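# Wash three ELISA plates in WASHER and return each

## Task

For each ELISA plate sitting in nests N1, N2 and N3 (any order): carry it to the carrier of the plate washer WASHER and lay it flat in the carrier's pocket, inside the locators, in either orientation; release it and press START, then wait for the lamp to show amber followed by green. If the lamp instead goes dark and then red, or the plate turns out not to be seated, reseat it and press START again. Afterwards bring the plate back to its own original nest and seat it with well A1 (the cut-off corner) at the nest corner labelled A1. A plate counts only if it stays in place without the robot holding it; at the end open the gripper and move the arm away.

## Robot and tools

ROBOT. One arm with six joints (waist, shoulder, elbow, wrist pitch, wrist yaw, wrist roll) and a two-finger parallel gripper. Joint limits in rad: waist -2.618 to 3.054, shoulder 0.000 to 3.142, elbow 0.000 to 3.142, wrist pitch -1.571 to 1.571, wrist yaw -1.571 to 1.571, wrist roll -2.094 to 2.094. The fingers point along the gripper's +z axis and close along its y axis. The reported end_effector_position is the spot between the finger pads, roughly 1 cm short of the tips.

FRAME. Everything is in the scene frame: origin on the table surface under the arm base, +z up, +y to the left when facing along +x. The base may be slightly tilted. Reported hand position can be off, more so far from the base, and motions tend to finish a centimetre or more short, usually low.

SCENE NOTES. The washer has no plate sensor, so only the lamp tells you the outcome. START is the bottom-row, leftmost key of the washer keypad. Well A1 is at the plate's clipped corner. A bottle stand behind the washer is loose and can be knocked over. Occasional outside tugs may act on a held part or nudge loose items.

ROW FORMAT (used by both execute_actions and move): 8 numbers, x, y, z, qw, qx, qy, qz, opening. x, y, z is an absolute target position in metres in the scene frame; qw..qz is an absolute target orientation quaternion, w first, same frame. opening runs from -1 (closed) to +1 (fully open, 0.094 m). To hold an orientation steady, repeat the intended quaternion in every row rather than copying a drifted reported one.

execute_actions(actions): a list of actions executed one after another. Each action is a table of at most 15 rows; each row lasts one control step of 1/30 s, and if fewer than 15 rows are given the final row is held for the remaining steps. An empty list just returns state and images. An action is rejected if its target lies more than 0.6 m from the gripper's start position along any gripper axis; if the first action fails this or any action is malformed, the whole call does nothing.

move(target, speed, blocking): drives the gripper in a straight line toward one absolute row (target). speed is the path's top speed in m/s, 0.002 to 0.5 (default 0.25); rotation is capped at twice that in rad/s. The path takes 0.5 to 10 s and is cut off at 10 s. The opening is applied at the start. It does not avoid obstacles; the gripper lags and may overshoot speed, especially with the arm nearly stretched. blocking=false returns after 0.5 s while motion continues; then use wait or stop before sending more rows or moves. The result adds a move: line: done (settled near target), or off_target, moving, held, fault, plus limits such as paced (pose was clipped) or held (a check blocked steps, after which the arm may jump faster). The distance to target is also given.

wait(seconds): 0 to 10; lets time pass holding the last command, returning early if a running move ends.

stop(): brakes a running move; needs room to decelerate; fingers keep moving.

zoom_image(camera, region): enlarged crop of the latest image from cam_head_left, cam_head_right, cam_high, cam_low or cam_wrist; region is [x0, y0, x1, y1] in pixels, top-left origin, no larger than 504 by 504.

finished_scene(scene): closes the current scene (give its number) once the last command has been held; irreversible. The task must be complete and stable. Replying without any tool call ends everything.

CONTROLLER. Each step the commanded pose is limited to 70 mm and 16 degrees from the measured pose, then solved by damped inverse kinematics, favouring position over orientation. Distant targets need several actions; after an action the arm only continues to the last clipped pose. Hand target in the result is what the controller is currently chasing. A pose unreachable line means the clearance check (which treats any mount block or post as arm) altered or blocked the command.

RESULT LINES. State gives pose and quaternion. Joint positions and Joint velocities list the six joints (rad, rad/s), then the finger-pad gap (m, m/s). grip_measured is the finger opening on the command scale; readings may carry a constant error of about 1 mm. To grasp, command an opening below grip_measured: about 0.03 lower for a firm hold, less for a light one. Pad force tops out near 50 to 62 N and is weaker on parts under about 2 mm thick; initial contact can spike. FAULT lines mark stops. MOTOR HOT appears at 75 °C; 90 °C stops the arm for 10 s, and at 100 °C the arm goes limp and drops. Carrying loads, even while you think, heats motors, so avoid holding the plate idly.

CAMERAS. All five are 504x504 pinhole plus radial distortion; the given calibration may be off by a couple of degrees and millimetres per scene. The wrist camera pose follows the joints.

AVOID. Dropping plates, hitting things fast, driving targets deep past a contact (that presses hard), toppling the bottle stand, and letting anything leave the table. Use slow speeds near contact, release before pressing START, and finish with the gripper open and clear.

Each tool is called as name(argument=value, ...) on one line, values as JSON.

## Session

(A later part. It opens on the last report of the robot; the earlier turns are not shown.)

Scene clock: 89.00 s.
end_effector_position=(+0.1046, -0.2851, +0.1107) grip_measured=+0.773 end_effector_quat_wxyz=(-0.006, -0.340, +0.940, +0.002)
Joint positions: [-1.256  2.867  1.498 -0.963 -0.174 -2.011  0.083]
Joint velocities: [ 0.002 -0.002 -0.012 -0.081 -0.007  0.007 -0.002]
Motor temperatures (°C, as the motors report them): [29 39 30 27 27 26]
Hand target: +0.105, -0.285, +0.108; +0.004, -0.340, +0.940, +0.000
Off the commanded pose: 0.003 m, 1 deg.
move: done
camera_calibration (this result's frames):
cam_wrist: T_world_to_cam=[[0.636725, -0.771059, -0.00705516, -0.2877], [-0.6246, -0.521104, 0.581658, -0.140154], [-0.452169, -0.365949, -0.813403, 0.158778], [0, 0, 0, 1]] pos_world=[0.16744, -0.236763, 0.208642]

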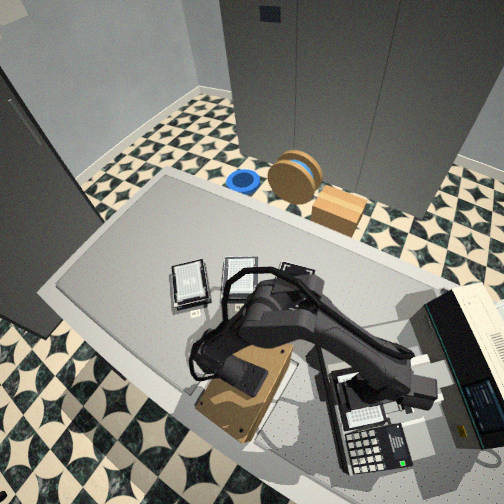

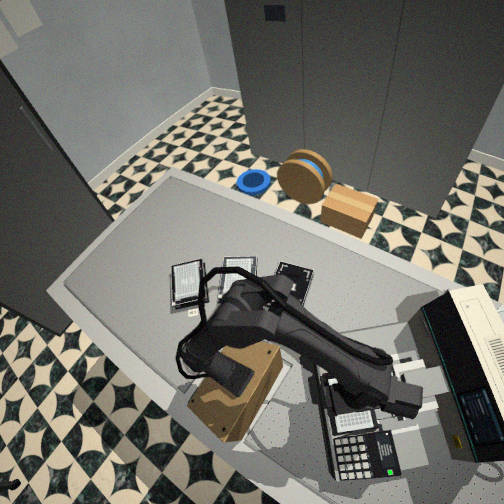

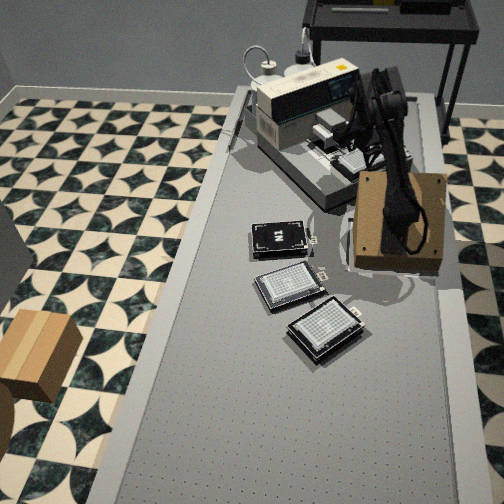

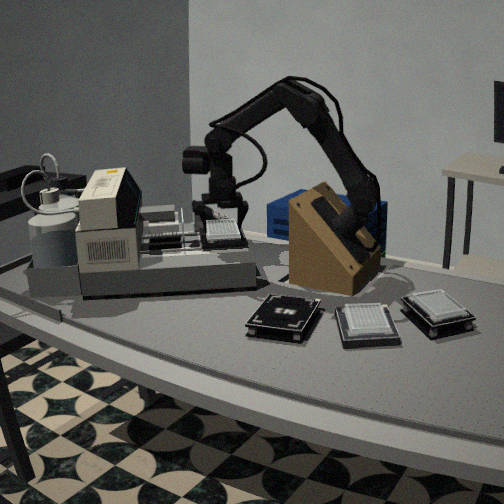

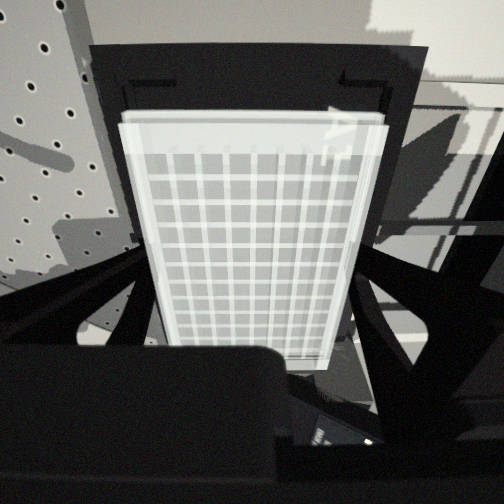

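move(target=[0.113,-0.283,0.104,0.006,-0.34,0.9404,0,0.74], speed=0.008)

zoom_image(camera="cam_wrist", region=[50,30,450,200])

Scene clock: 96.40 s.
end_effector_position=(+0.1106, -0.2870, +0.1100) grip_measured=+0.773 end_effector_quat_wxyz=(-0.001, -0.342, +0.940, -0.005)
Joint positions: [-1.246  2.867  1.498 -0.948 -0.192 -2.005  0.083]
Joint velocities: [ 0.012  0.017 -0.007  0.051  0.022 -0.007 -0.001]
Motor temperatures (°C, as the motors report them): [28 39 30 27 27 26]
Hand target: +0.113, -0.283, +0.104; +0.006, -0.340, +0.940, +0.000
Off the commanded pose: 0.008 m, 1 deg.
move: done
camera_calibration (this result's frames):
cam_wrist: T_world_to_cam=[[0.640175, -0.768171, 0.00951182, -0.294393], [-0.630315, -0.51813, 0.578139, -0.13515], [-0.439181, -0.376105, -0.815883, 0.15617], [0, 0, 0, 1]] pos_world=[0.171863, -0.237432, 0.208352]

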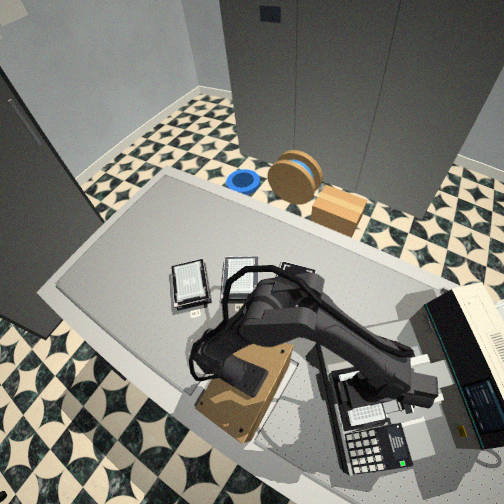

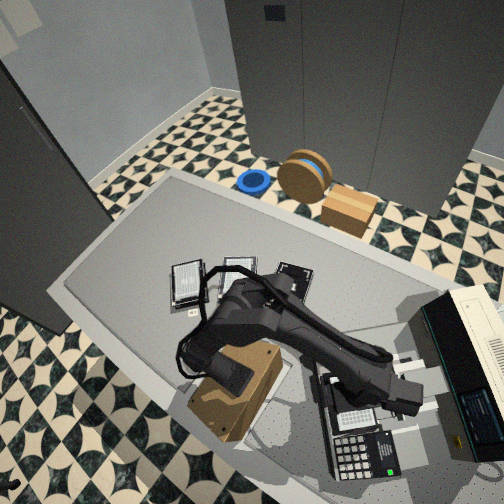

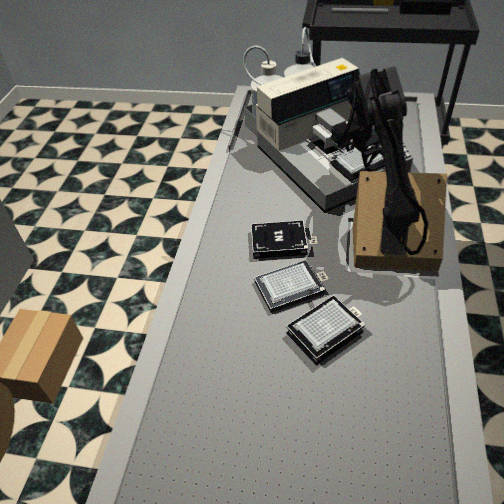

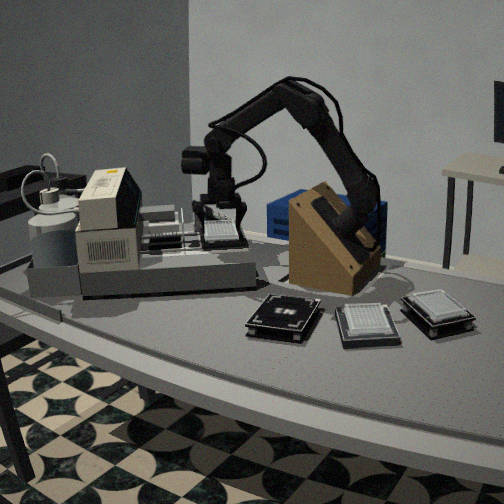

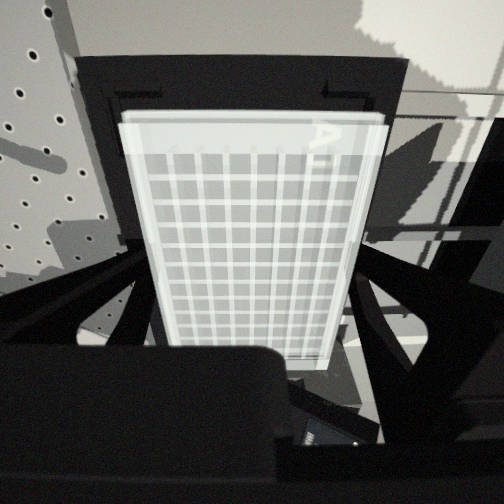

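Region (50, 30, 450, 200) of cam_wrist's 504x504 image, scaled by 1.260, with more detail than that image has; it fills the top 214 rows of this view, and the rest is white.

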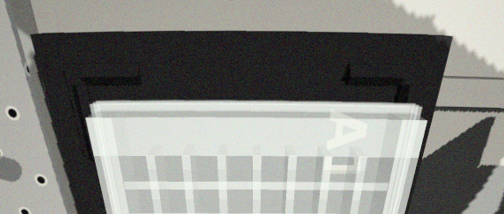

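Need +4 mm in y.

move(target=[0.113,-0.280,0.102,0.006,-0.34,0.9404,0,0.74], speed=0.006)

Scene clock: 101.43 s.
end_effector_position=(+0.1091, -0.2833, +0.1045) grip_measured=+0.773 end_effector_quat_wxyz=(+0.001, -0.340, +0.940, -0.002)
Joint positions: [-1.246  2.867  1.474 -0.931 -0.195 -2.002  0.083]
Joint velocities: [ 0.007 -0.012 -0.022 -0.051 -0.037  0.007  0.001]
Motor temperatures (°C, as the motors report them): [28 39 30 27 27 26]
Hand target: +0.113, -0.280, +0.102; +0.006, -0.340, +0.940, -0.000
Off the commanded pose: 0.006 m, 1 deg.
move: done
camera_calibration (this result's frames):
cam_wrist: T_world_to_cam=[[0.636814, -0.771003, 0.0048251, -0.290495], [-0.633487, -0.519644, 0.573293, -0.130551], [-0.439503, -0.368138, -0.819336, 0.155055], [0, 0, 0, 1]] pos_world=[0.170436, -0.234731, 0.203287]

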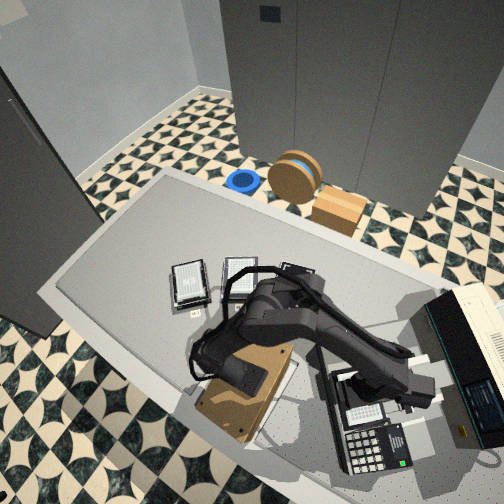

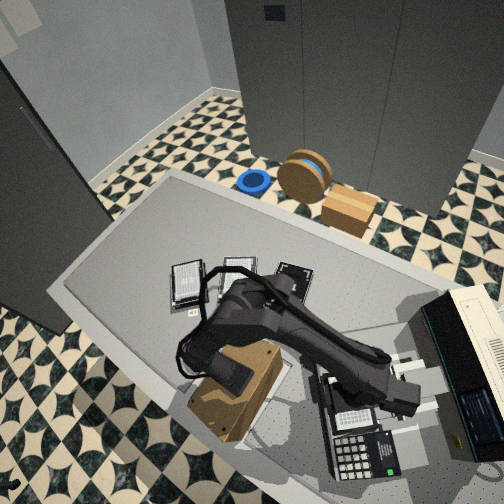

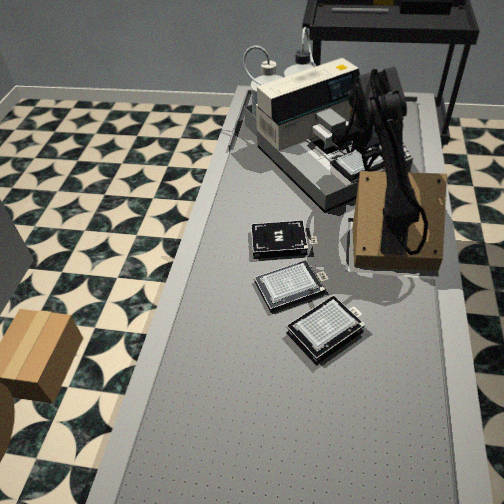

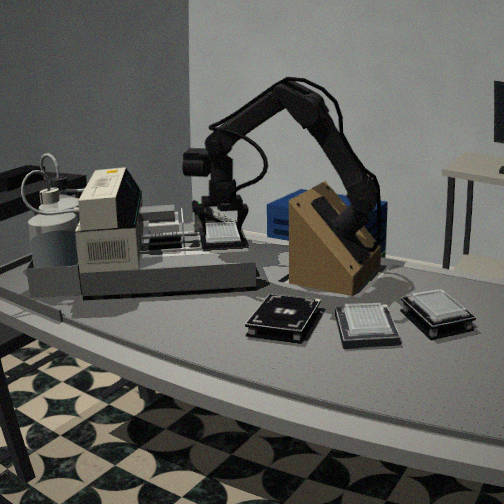

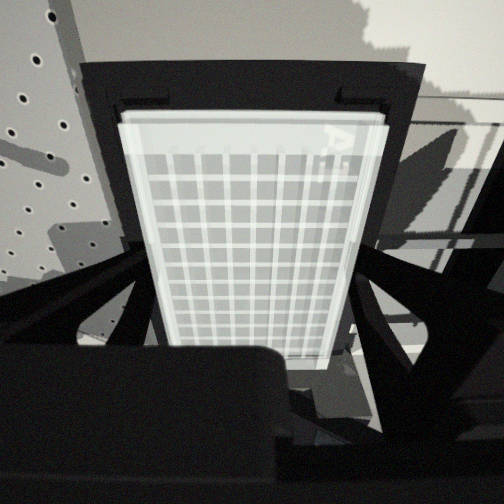

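Aligned. Descend a few mm.

move(target=[0.113,-0.281,0.096,0.006,-0.34,0.9404,0,0.74], speed=0.005)

Scene clock: 105.83 s.
end_effector_position=(+0.1108, -0.2838, +0.1036) grip_measured=+0.773 end_effector_quat_wxyz=(-0.000, -0.342, +0.940, -0.004)
Joint positions: [-1.24   2.867  1.472 -0.923 -0.198 -2.     0.083]
Joint velocities: [ 0.007 -0.012  0.007  0.022  0.007 -0.037  0.   ]
Motor temperatures (°C, as the motors report them): [28 39 29 27 27 26]
Hand target: +0.113, -0.281, +0.096; +0.006, -0.340, +0.940, +0.000
Off the commanded pose: 0.008 m, 1 deg.
move: done
camera_calibration (this result's frames):
cam_wrist: T_world_to_cam=[[0.639593, -0.768668, 0.00833273, -0.29198], [-0.631583, -0.519287, 0.575712, -0.129583], [-0.438205, -0.373484, -0.81761, 0.153053], [0, 0, 0, 1]] pos_world=[0.171974, -0.234563, 0.202174]

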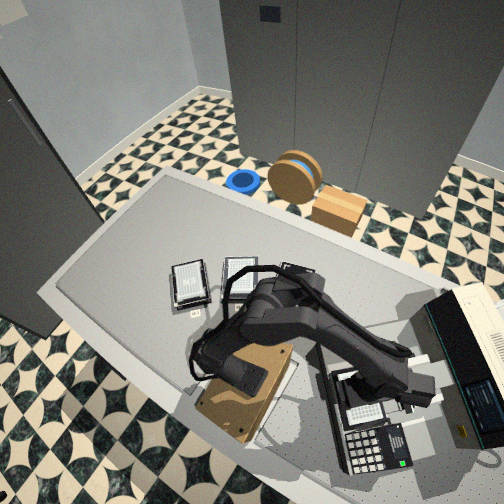

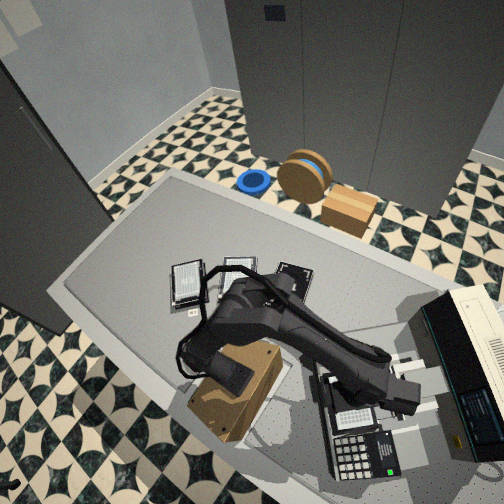

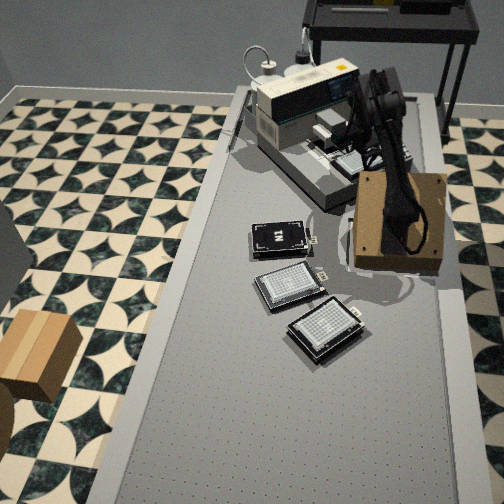

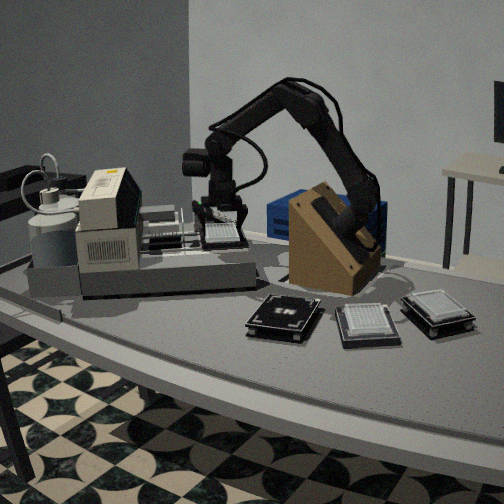

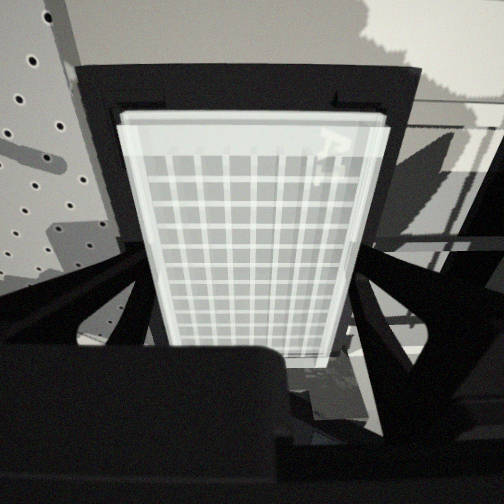

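Drifted right ~1.5 mm; pull left.

move(target=[0.107,-0.277,0.098,0.004,-0.34,0.9404,0.004,0.74], speed=0.005)

Scene clock: 110.77 s.
end_effector_position=(+0.1106, -0.2834, +0.1033) grip_measured=+0.773 end_effector_quat_wxyz=(-0.000, -0.342, +0.940, -0.003)
Joint positions: [-1.24   2.867  1.47  -0.923 -0.198 -2.     0.083]
Joint velocities: [ 0.002 -0.012 -0.002  0.007 -0.037  0.007  0.   ]
Motor temperatures (°C, as the motors report them): [28 39 29 27 27 26]
Hand target: +0.107, -0.277, +0.098; +0.004, -0.340, +0.940, +0.004
Off the commanded pose: 0.009 m, 1 deg.
move: done
camera_calibration (this result's frames):
cam_wrist: T_world_to_cam=[[0.639423, -0.768822, 0.00715399, -0.291431], [-0.631319, -0.519708, 0.575621, -0.12948], [-0.438832, -0.372582, -0.817685, 0.153134], [0, 0, 0, 1]] pos_world=[0.171804, -0.234295, 0.201832]

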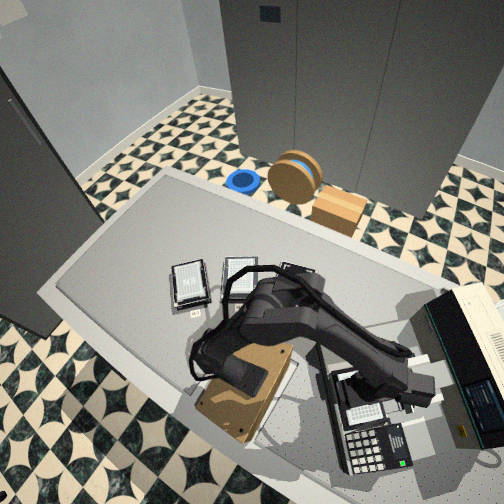

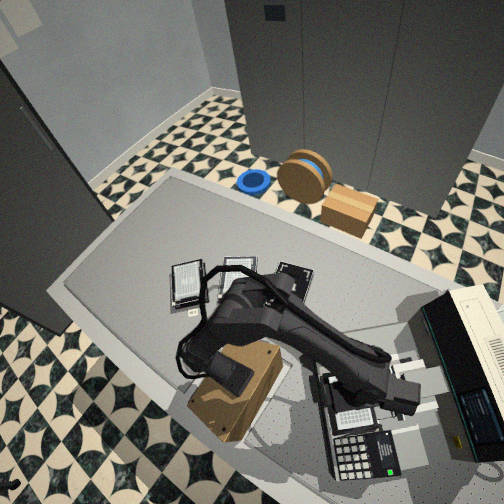

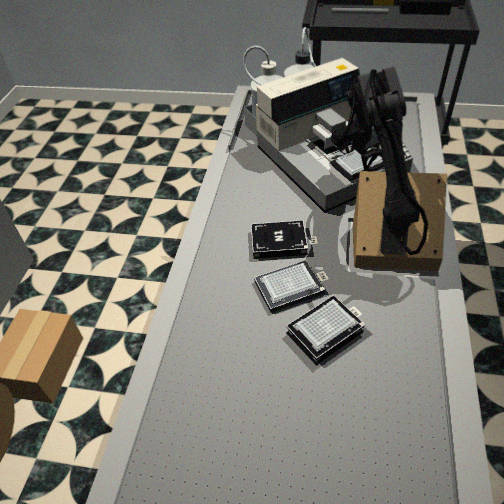

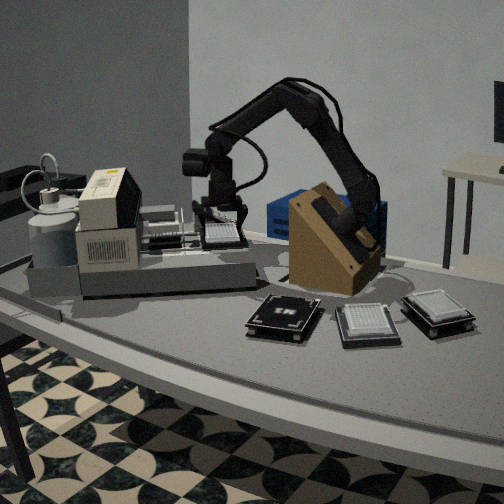

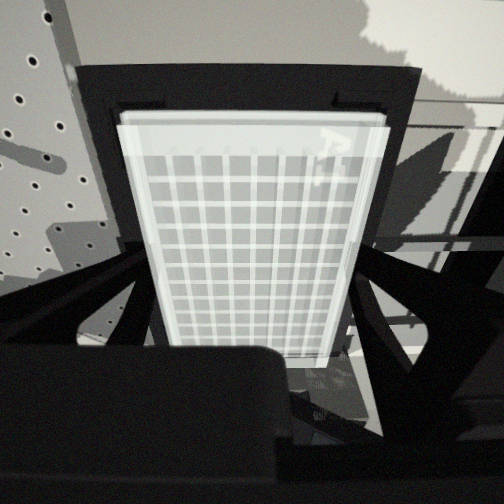

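Try release.

move(target=[0.1106,-0.2834,0.103,0.0,-0.342,0.94,0,1], speed=0.005)

zoom_image(camera="cam_wrist", region=[50,30,450,380])

Scene clock: 115.30 s.
end_effector_position=(+0.1106, -0.2836, +0.1033) grip_measured=+1.000 end_effector_quat_wxyz=(-0.000, -0.342, +0.940, -0.004)
Joint positions: [-1.24   2.867  1.47  -0.922 -0.198 -2.     0.094]
Joint velocities: [-0.002  0.007 -0.012 -0.007 -0.007 -0.007  0.   ]
Motor temperatures (°C, as the motors report them): [28 39 29 27 27 26]
Hand target: +0.111, -0.283, +0.103; -0.000, -0.342, +0.940, -0.000
Off the commanded pose: 0.000 m, 0 deg.
move: done
camera_calibration (this result's frames):
cam_wrist: T_world_to_cam=[[0.639537, -0.76872, 0.00783481, -0.291655], [-0.631355, -0.519387, 0.575872, -0.129474], [-0.438615, -0.373238, -0.817502, 0.152861], [0, 0, 0, 1]] pos_world=[0.171827, -0.234395, 0.20181]

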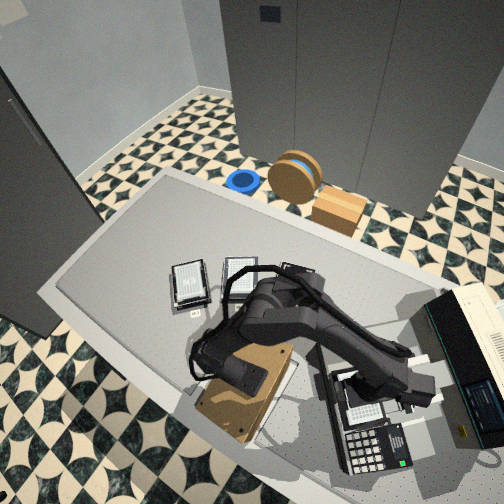

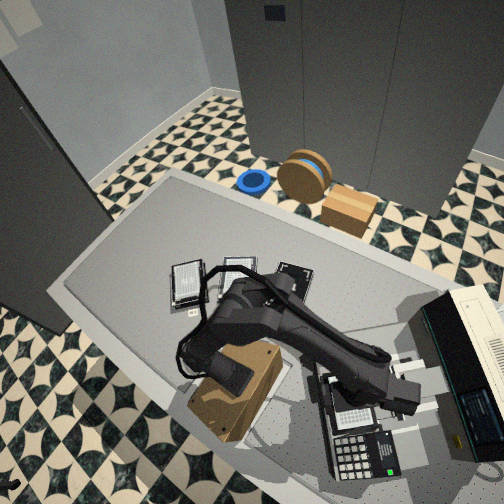

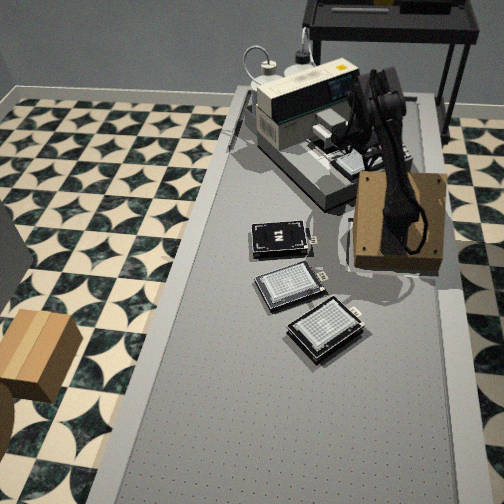

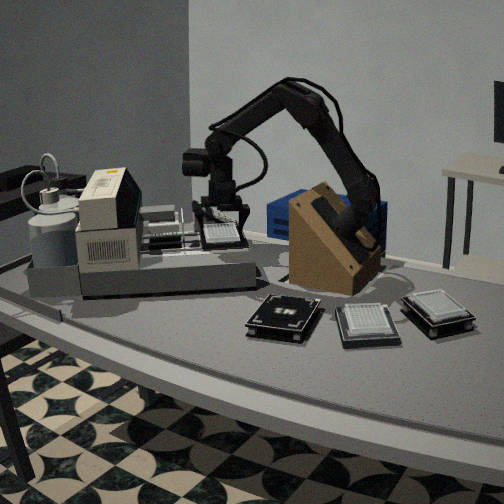

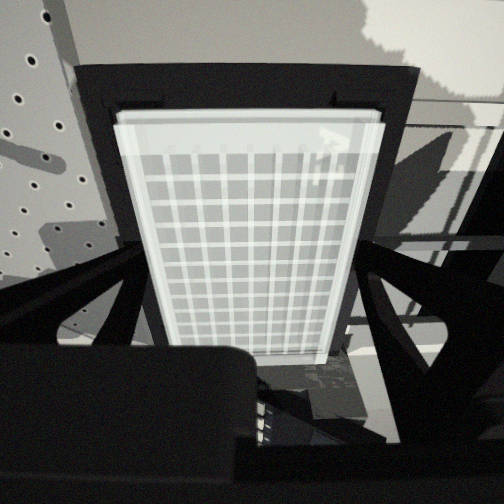

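Region (50, 30, 450, 380) of cam_wrist's 504x504 image, scaled by 1.260, with more detail than that image has; it fills the top 441 rows of this view, and the rest is white.

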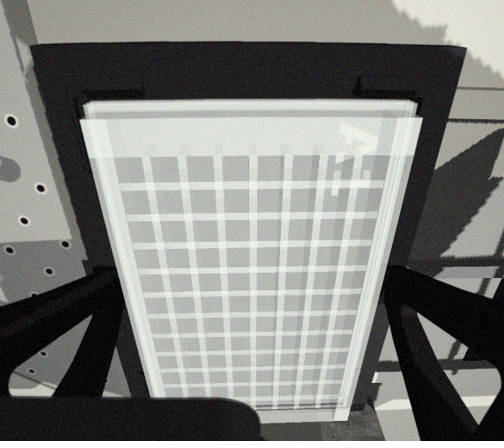

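move(target=[0.109,-0.282,0.103,0.0,-0.342,0.94,0,0.74], speed=0.005)

move(target=[0.103,-0.2855,0.103,0.0,-0.342,0.94,0,0.74], speed=0.005)

Scene clock: 120.17 s.
end_effector_position=(+0.1096, -0.2832, +0.1033) grip_measured=+0.771 end_effector_quat_wxyz=(-0.003, -0.342, +0.940, -0.002)
Joint positions: [-1.24   2.867  1.47  -0.925 -0.193 -2.     0.083]
Joint velocities: [ 0.002  0.007  0.002  0.037 -0.007  0.081 -0.001]
Motor temperatures (°C, as the motors report them): [28 40 30 27 27 26]
Hand target: +0.109, -0.282, +0.103; +0.000, -0.342, +0.940, -0.000
Off the commanded pose: 0.001 m, 0 deg.
move: done
camera_calibration (this result's frames):
cam_wrist: T_world_to_cam=[[0.639141, -0.769081, 0.00356124, -0.290339], [-0.628697, -0.519796, 0.578405, -0.130533], [-0.442989, -0.371921, -0.815742, 0.153264], [0, 0, 0, 1]] pos_world=[0.171397, -0.234143, 0.201559]

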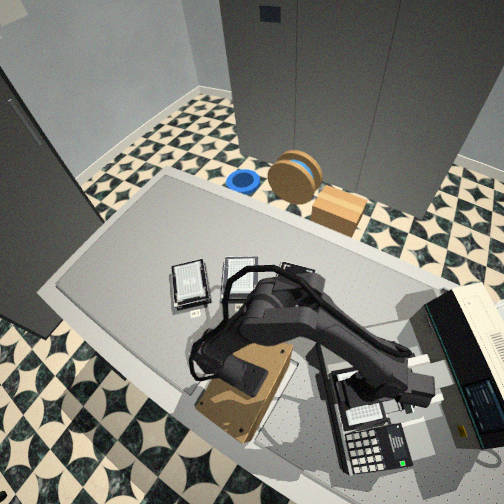

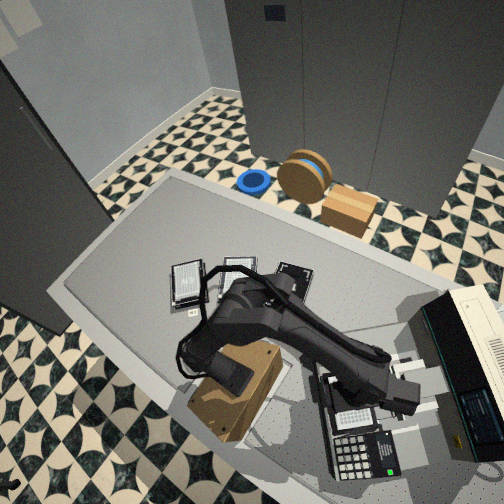

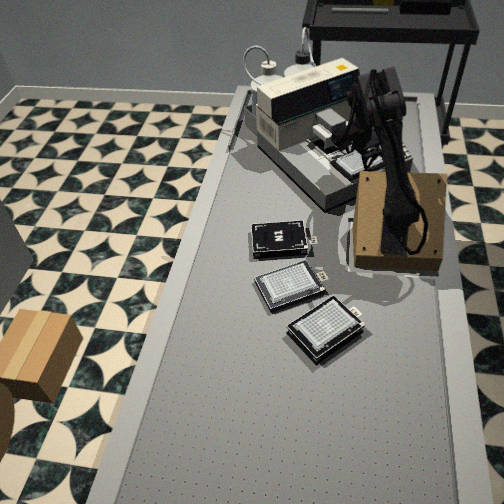

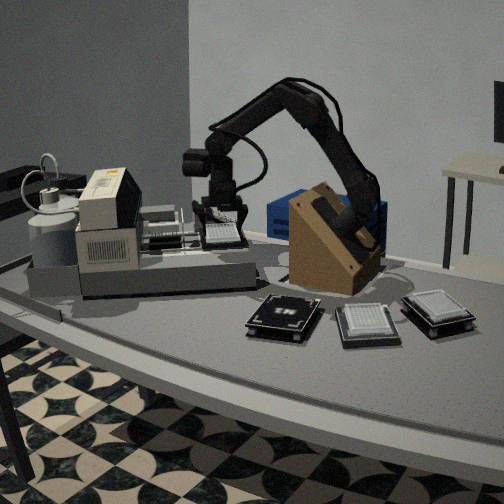

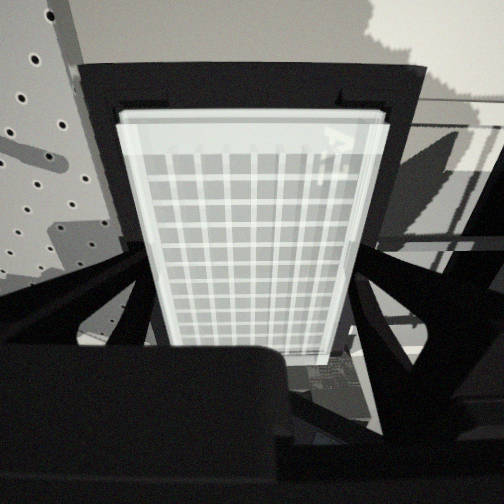

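Scene clock: 121.80 s.
end_effector_position=(+0.1094, -0.2833, +0.1035) grip_measured=+0.771 end_effector_quat_wxyz=(+0.000, -0.342, +0.940, -0.003)
Joint positions: [-1.244  2.867  1.47  -0.925 -0.196 -2.004  0.083]
Joint velocities: [-0.017  0.007  0.002 -0.022 -0.051  0.066 -0.   ]
Motor temperatures (°C, as the motors report them): [28 40 30 27 27 26]
Hand target: +0.103, -0.285, +0.103; +0.000, -0.342, +0.940, +0.000
Off the commanded pose: 0.007 m, 0 deg.
move: done
camera_calibration (this result's frames):
cam_wrist: T_world_to_cam=[[0.639698, -0.7686, 0.00636982, -0.290476], [-0.63183, -0.521111, 0.573789, -0.130412], [-0.437695, -0.371077, -0.818978, 0.153358], [0, 0, 0, 1]] pos_world=[0.170543, -0.234311, 0.202276]

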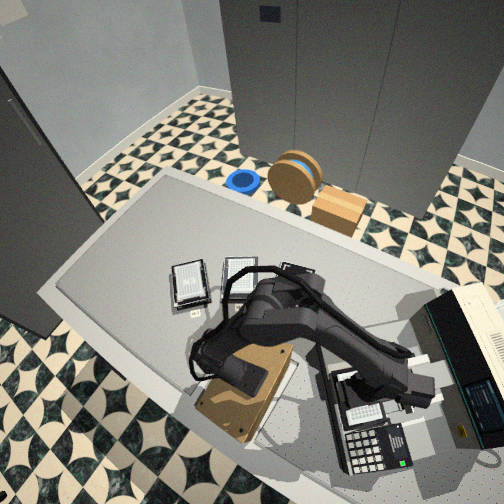

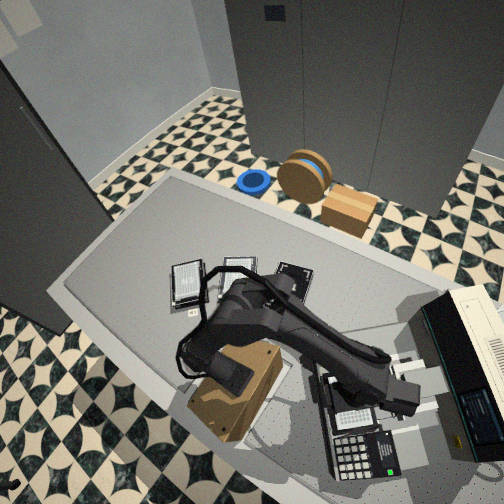

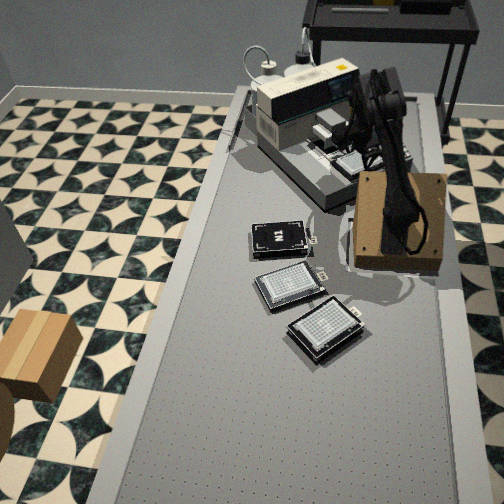

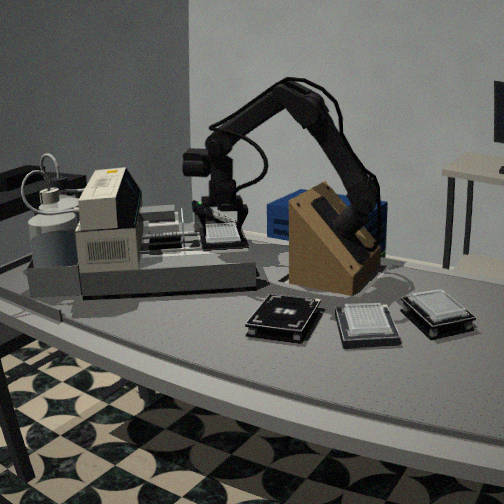

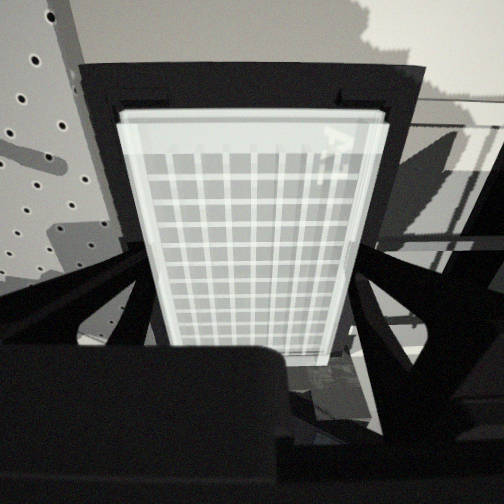

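move(target=[0.1094,-0.2833,0.1035,0.0,-0.342,0.94,0,1], speed=0.005)

move(target=[0.10,-0.29,0.19,0.0,-0.30,0.954,0,1], speed=0.06)

zoom_image(camera="cam_low", region=[160,190,270,260])

Scene clock: 126.73 s.
end_effector_position=(+0.1095, -0.2836, +0.1035) grip_measured=+1.000 end_effector_quat_wxyz=(+0.000, -0.342, +0.940, -0.003)
Joint positions: [-1.244  2.867  1.47  -0.924 -0.196 -2.004  0.094]
Joint velocities: [ 0.007  0.002 -0.007 -0.007  0.007  0.007  0.   ]
Motor temperatures (°C, as the motors report them): [28 39 30 27 27 26]
Hand target: +0.109, -0.283, +0.104; +0.000, -0.342, +0.940, -0.000
Off the commanded pose: 0.000 m, 0 deg.
move: done
camera_calibration (this result's frames):
cam_wrist: T_world_to_cam=[[0.639923, -0.7684, 0.00773004, -0.290925], [-0.6319, -0.520468, 0.574296, -0.130401], [-0.437266, -0.372389, -0.818612, 0.152811], [0, 0, 0, 1]] pos_world=[0.170587, -0.234511, 0.20223]

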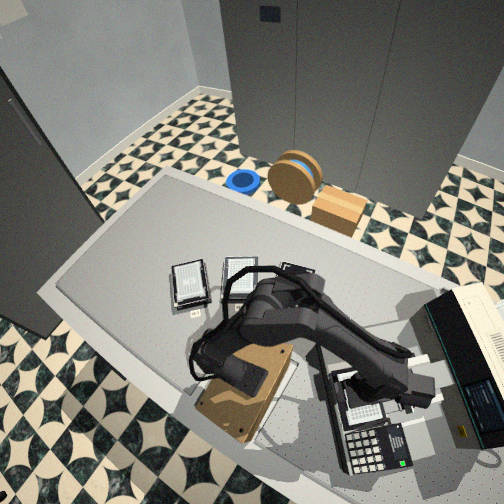

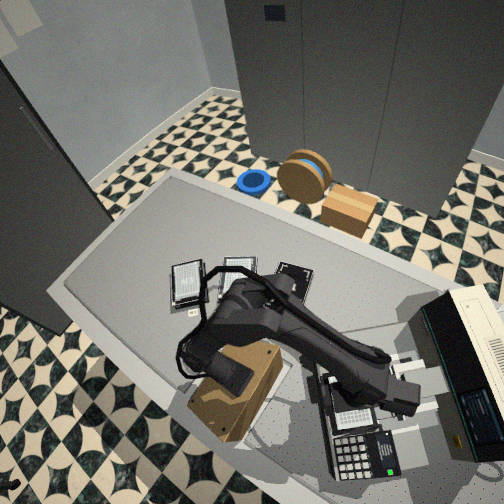

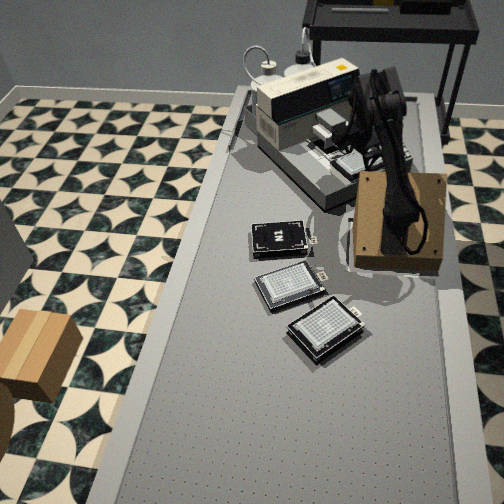

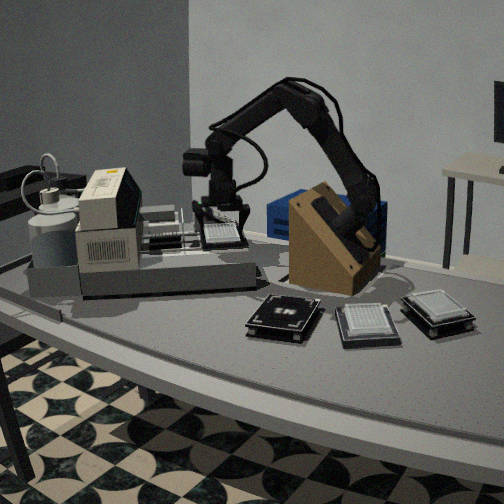

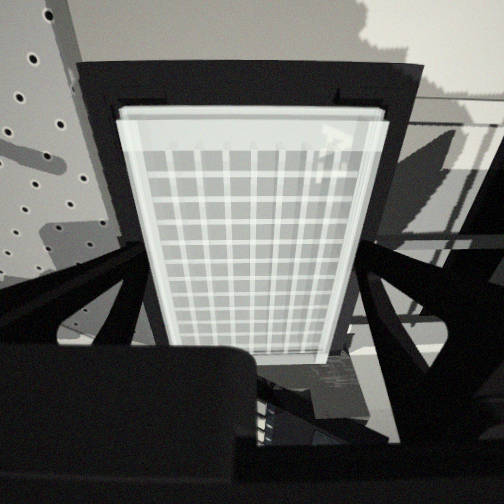

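Scene clock: 128.70 s.
end_effector_position=(+0.1016, -0.2896, +0.1706) grip_measured=+1.000 end_effector_quat_wxyz=(-0.004, -0.306, +0.952, +0.015)
Joint positions: [-1.297  2.851  1.712 -1.225 -0.148 -1.973  0.094]
Joint velocities: [-0.012  0.007 -0.012 -0.037 -0.007  0.037  0.   ]
Motor temperatures (°C, as the motors report them): [28 40 30 27 27 26]
Hand target: +0.102, -0.292, +0.189; +0.001, -0.301, +0.954, -0.000
Off the commanded pose: 0.019 m, 2 deg.
move: off_target
camera_calibration (this result's frames):
cam_wrist: T_world_to_cam=[[0.579609, -0.814318, -0.0306509, -0.291563], [-0.658176, -0.489986, 0.571593, -0.165085], [-0.480477, -0.311127, -0.819964, 0.224343], [0, 0, 0, 1]] pos_world=[0.168129, -0.248516, 0.269378]

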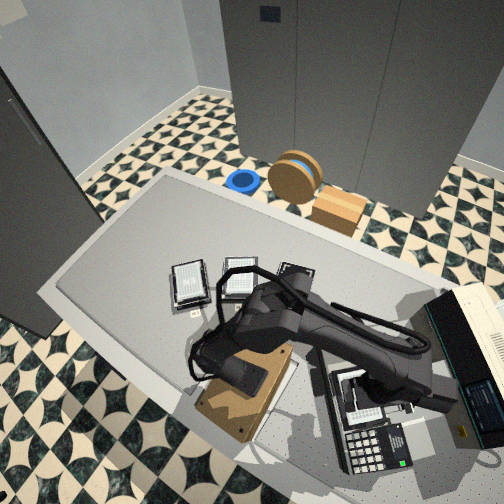

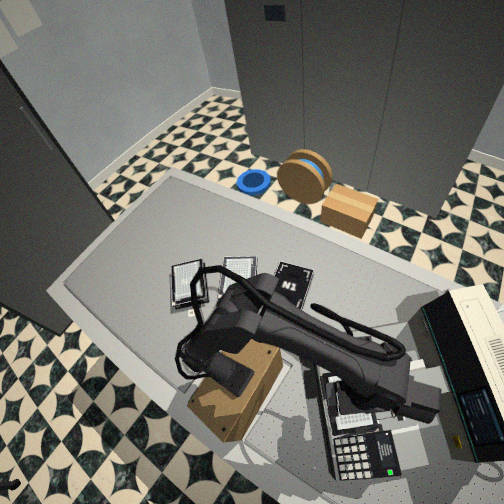

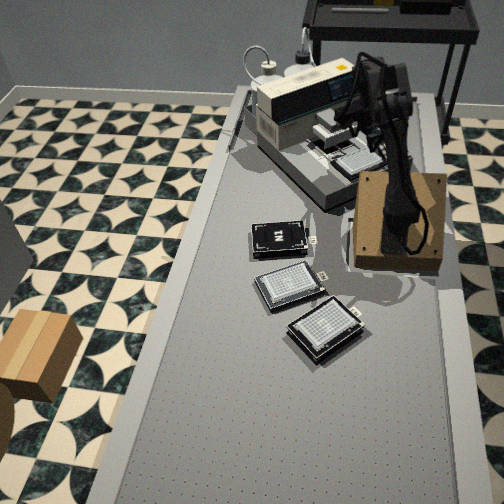

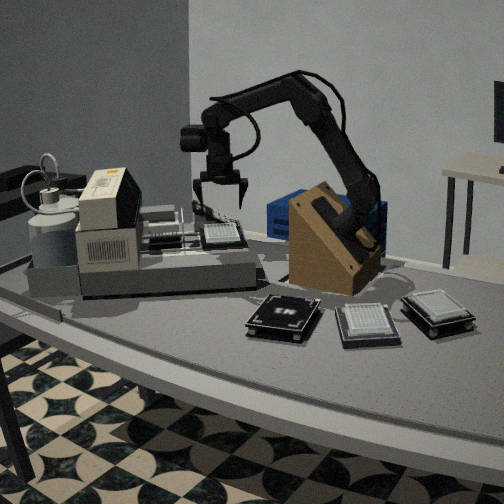

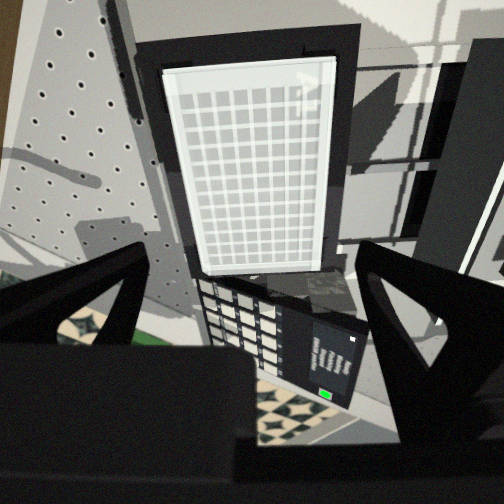

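Region (160, 190, 270, 260) of cam_low's 504x504 image, scaled by 4.582, with more detail than that image has; it fills the top 321 rows of this view, and the rest is white.

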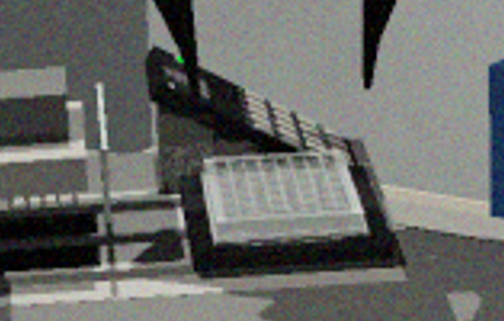

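move(target=[0.013,-0.308,0.13,0.0,-0.087,0.996,0,-1], speed=0.06)

Scene clock: 136.63 s.
end_effector_position=(+0.0163, -0.3092, +0.1359) grip_measured=-0.983 end_effector_quat_wxyz=(-0.002, -0.096, +0.995, -0.002)
Joint positions: [-1.533  2.884  1.593 -1.052  0.01  -1.709  0.001]
Joint velocities: [-0.007  0.002  0.022 -0.022 -0.007  0.037  0.001]
Motor temperatures (°C, as the motors report them): [28 41 30 27 27 26]
Hand target: +0.015, -0.307, +0.131; +0.003, -0.089, +0.996, +0.001
Off the commanded pose: 0.007 m, 1 deg.
move: done
camera_calibration (this result's frames):
cam_wrist: T_world_to_cam=[[0.188038, -0.982149, 0.00500777, -0.309485], [-0.802742, -0.150748, 0.576957, -0.104464], [-0.565903, -0.11251, -0.816759, 0.211203], [0, 0, 0, 1]] pos_world=[0.0938579, -0.295946, 0.234323]

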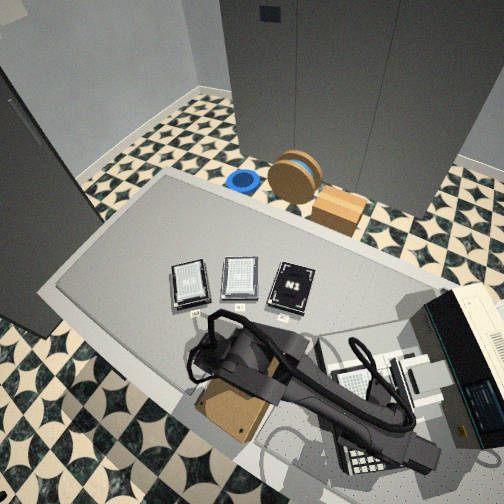

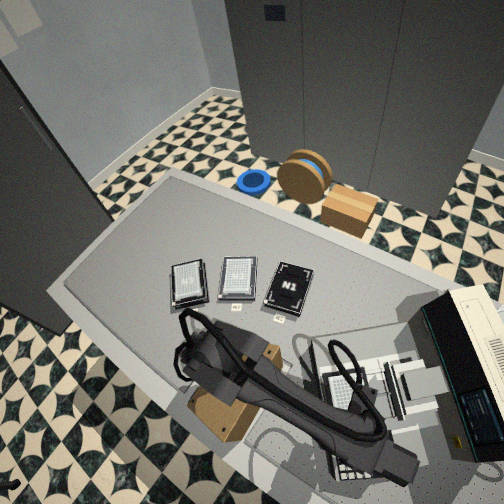

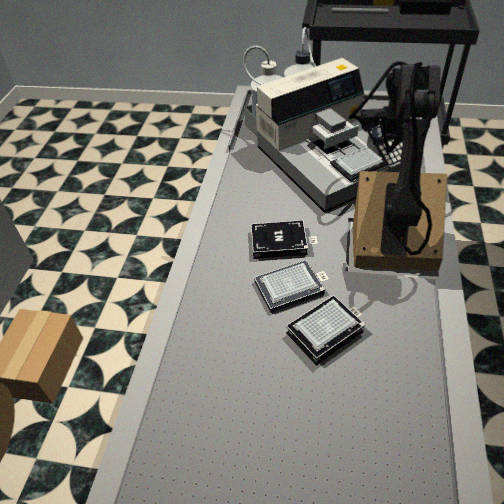

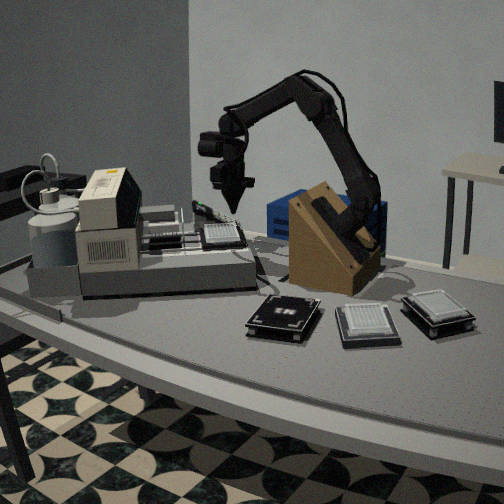

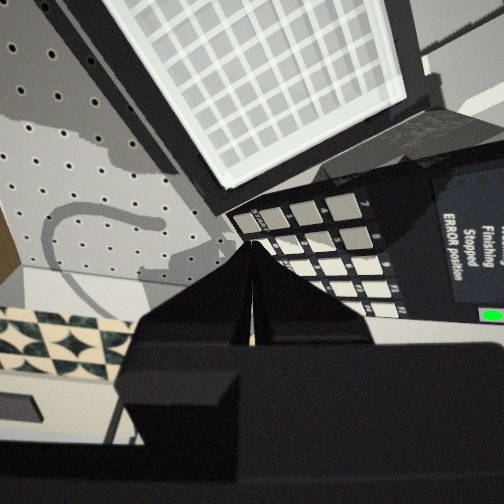

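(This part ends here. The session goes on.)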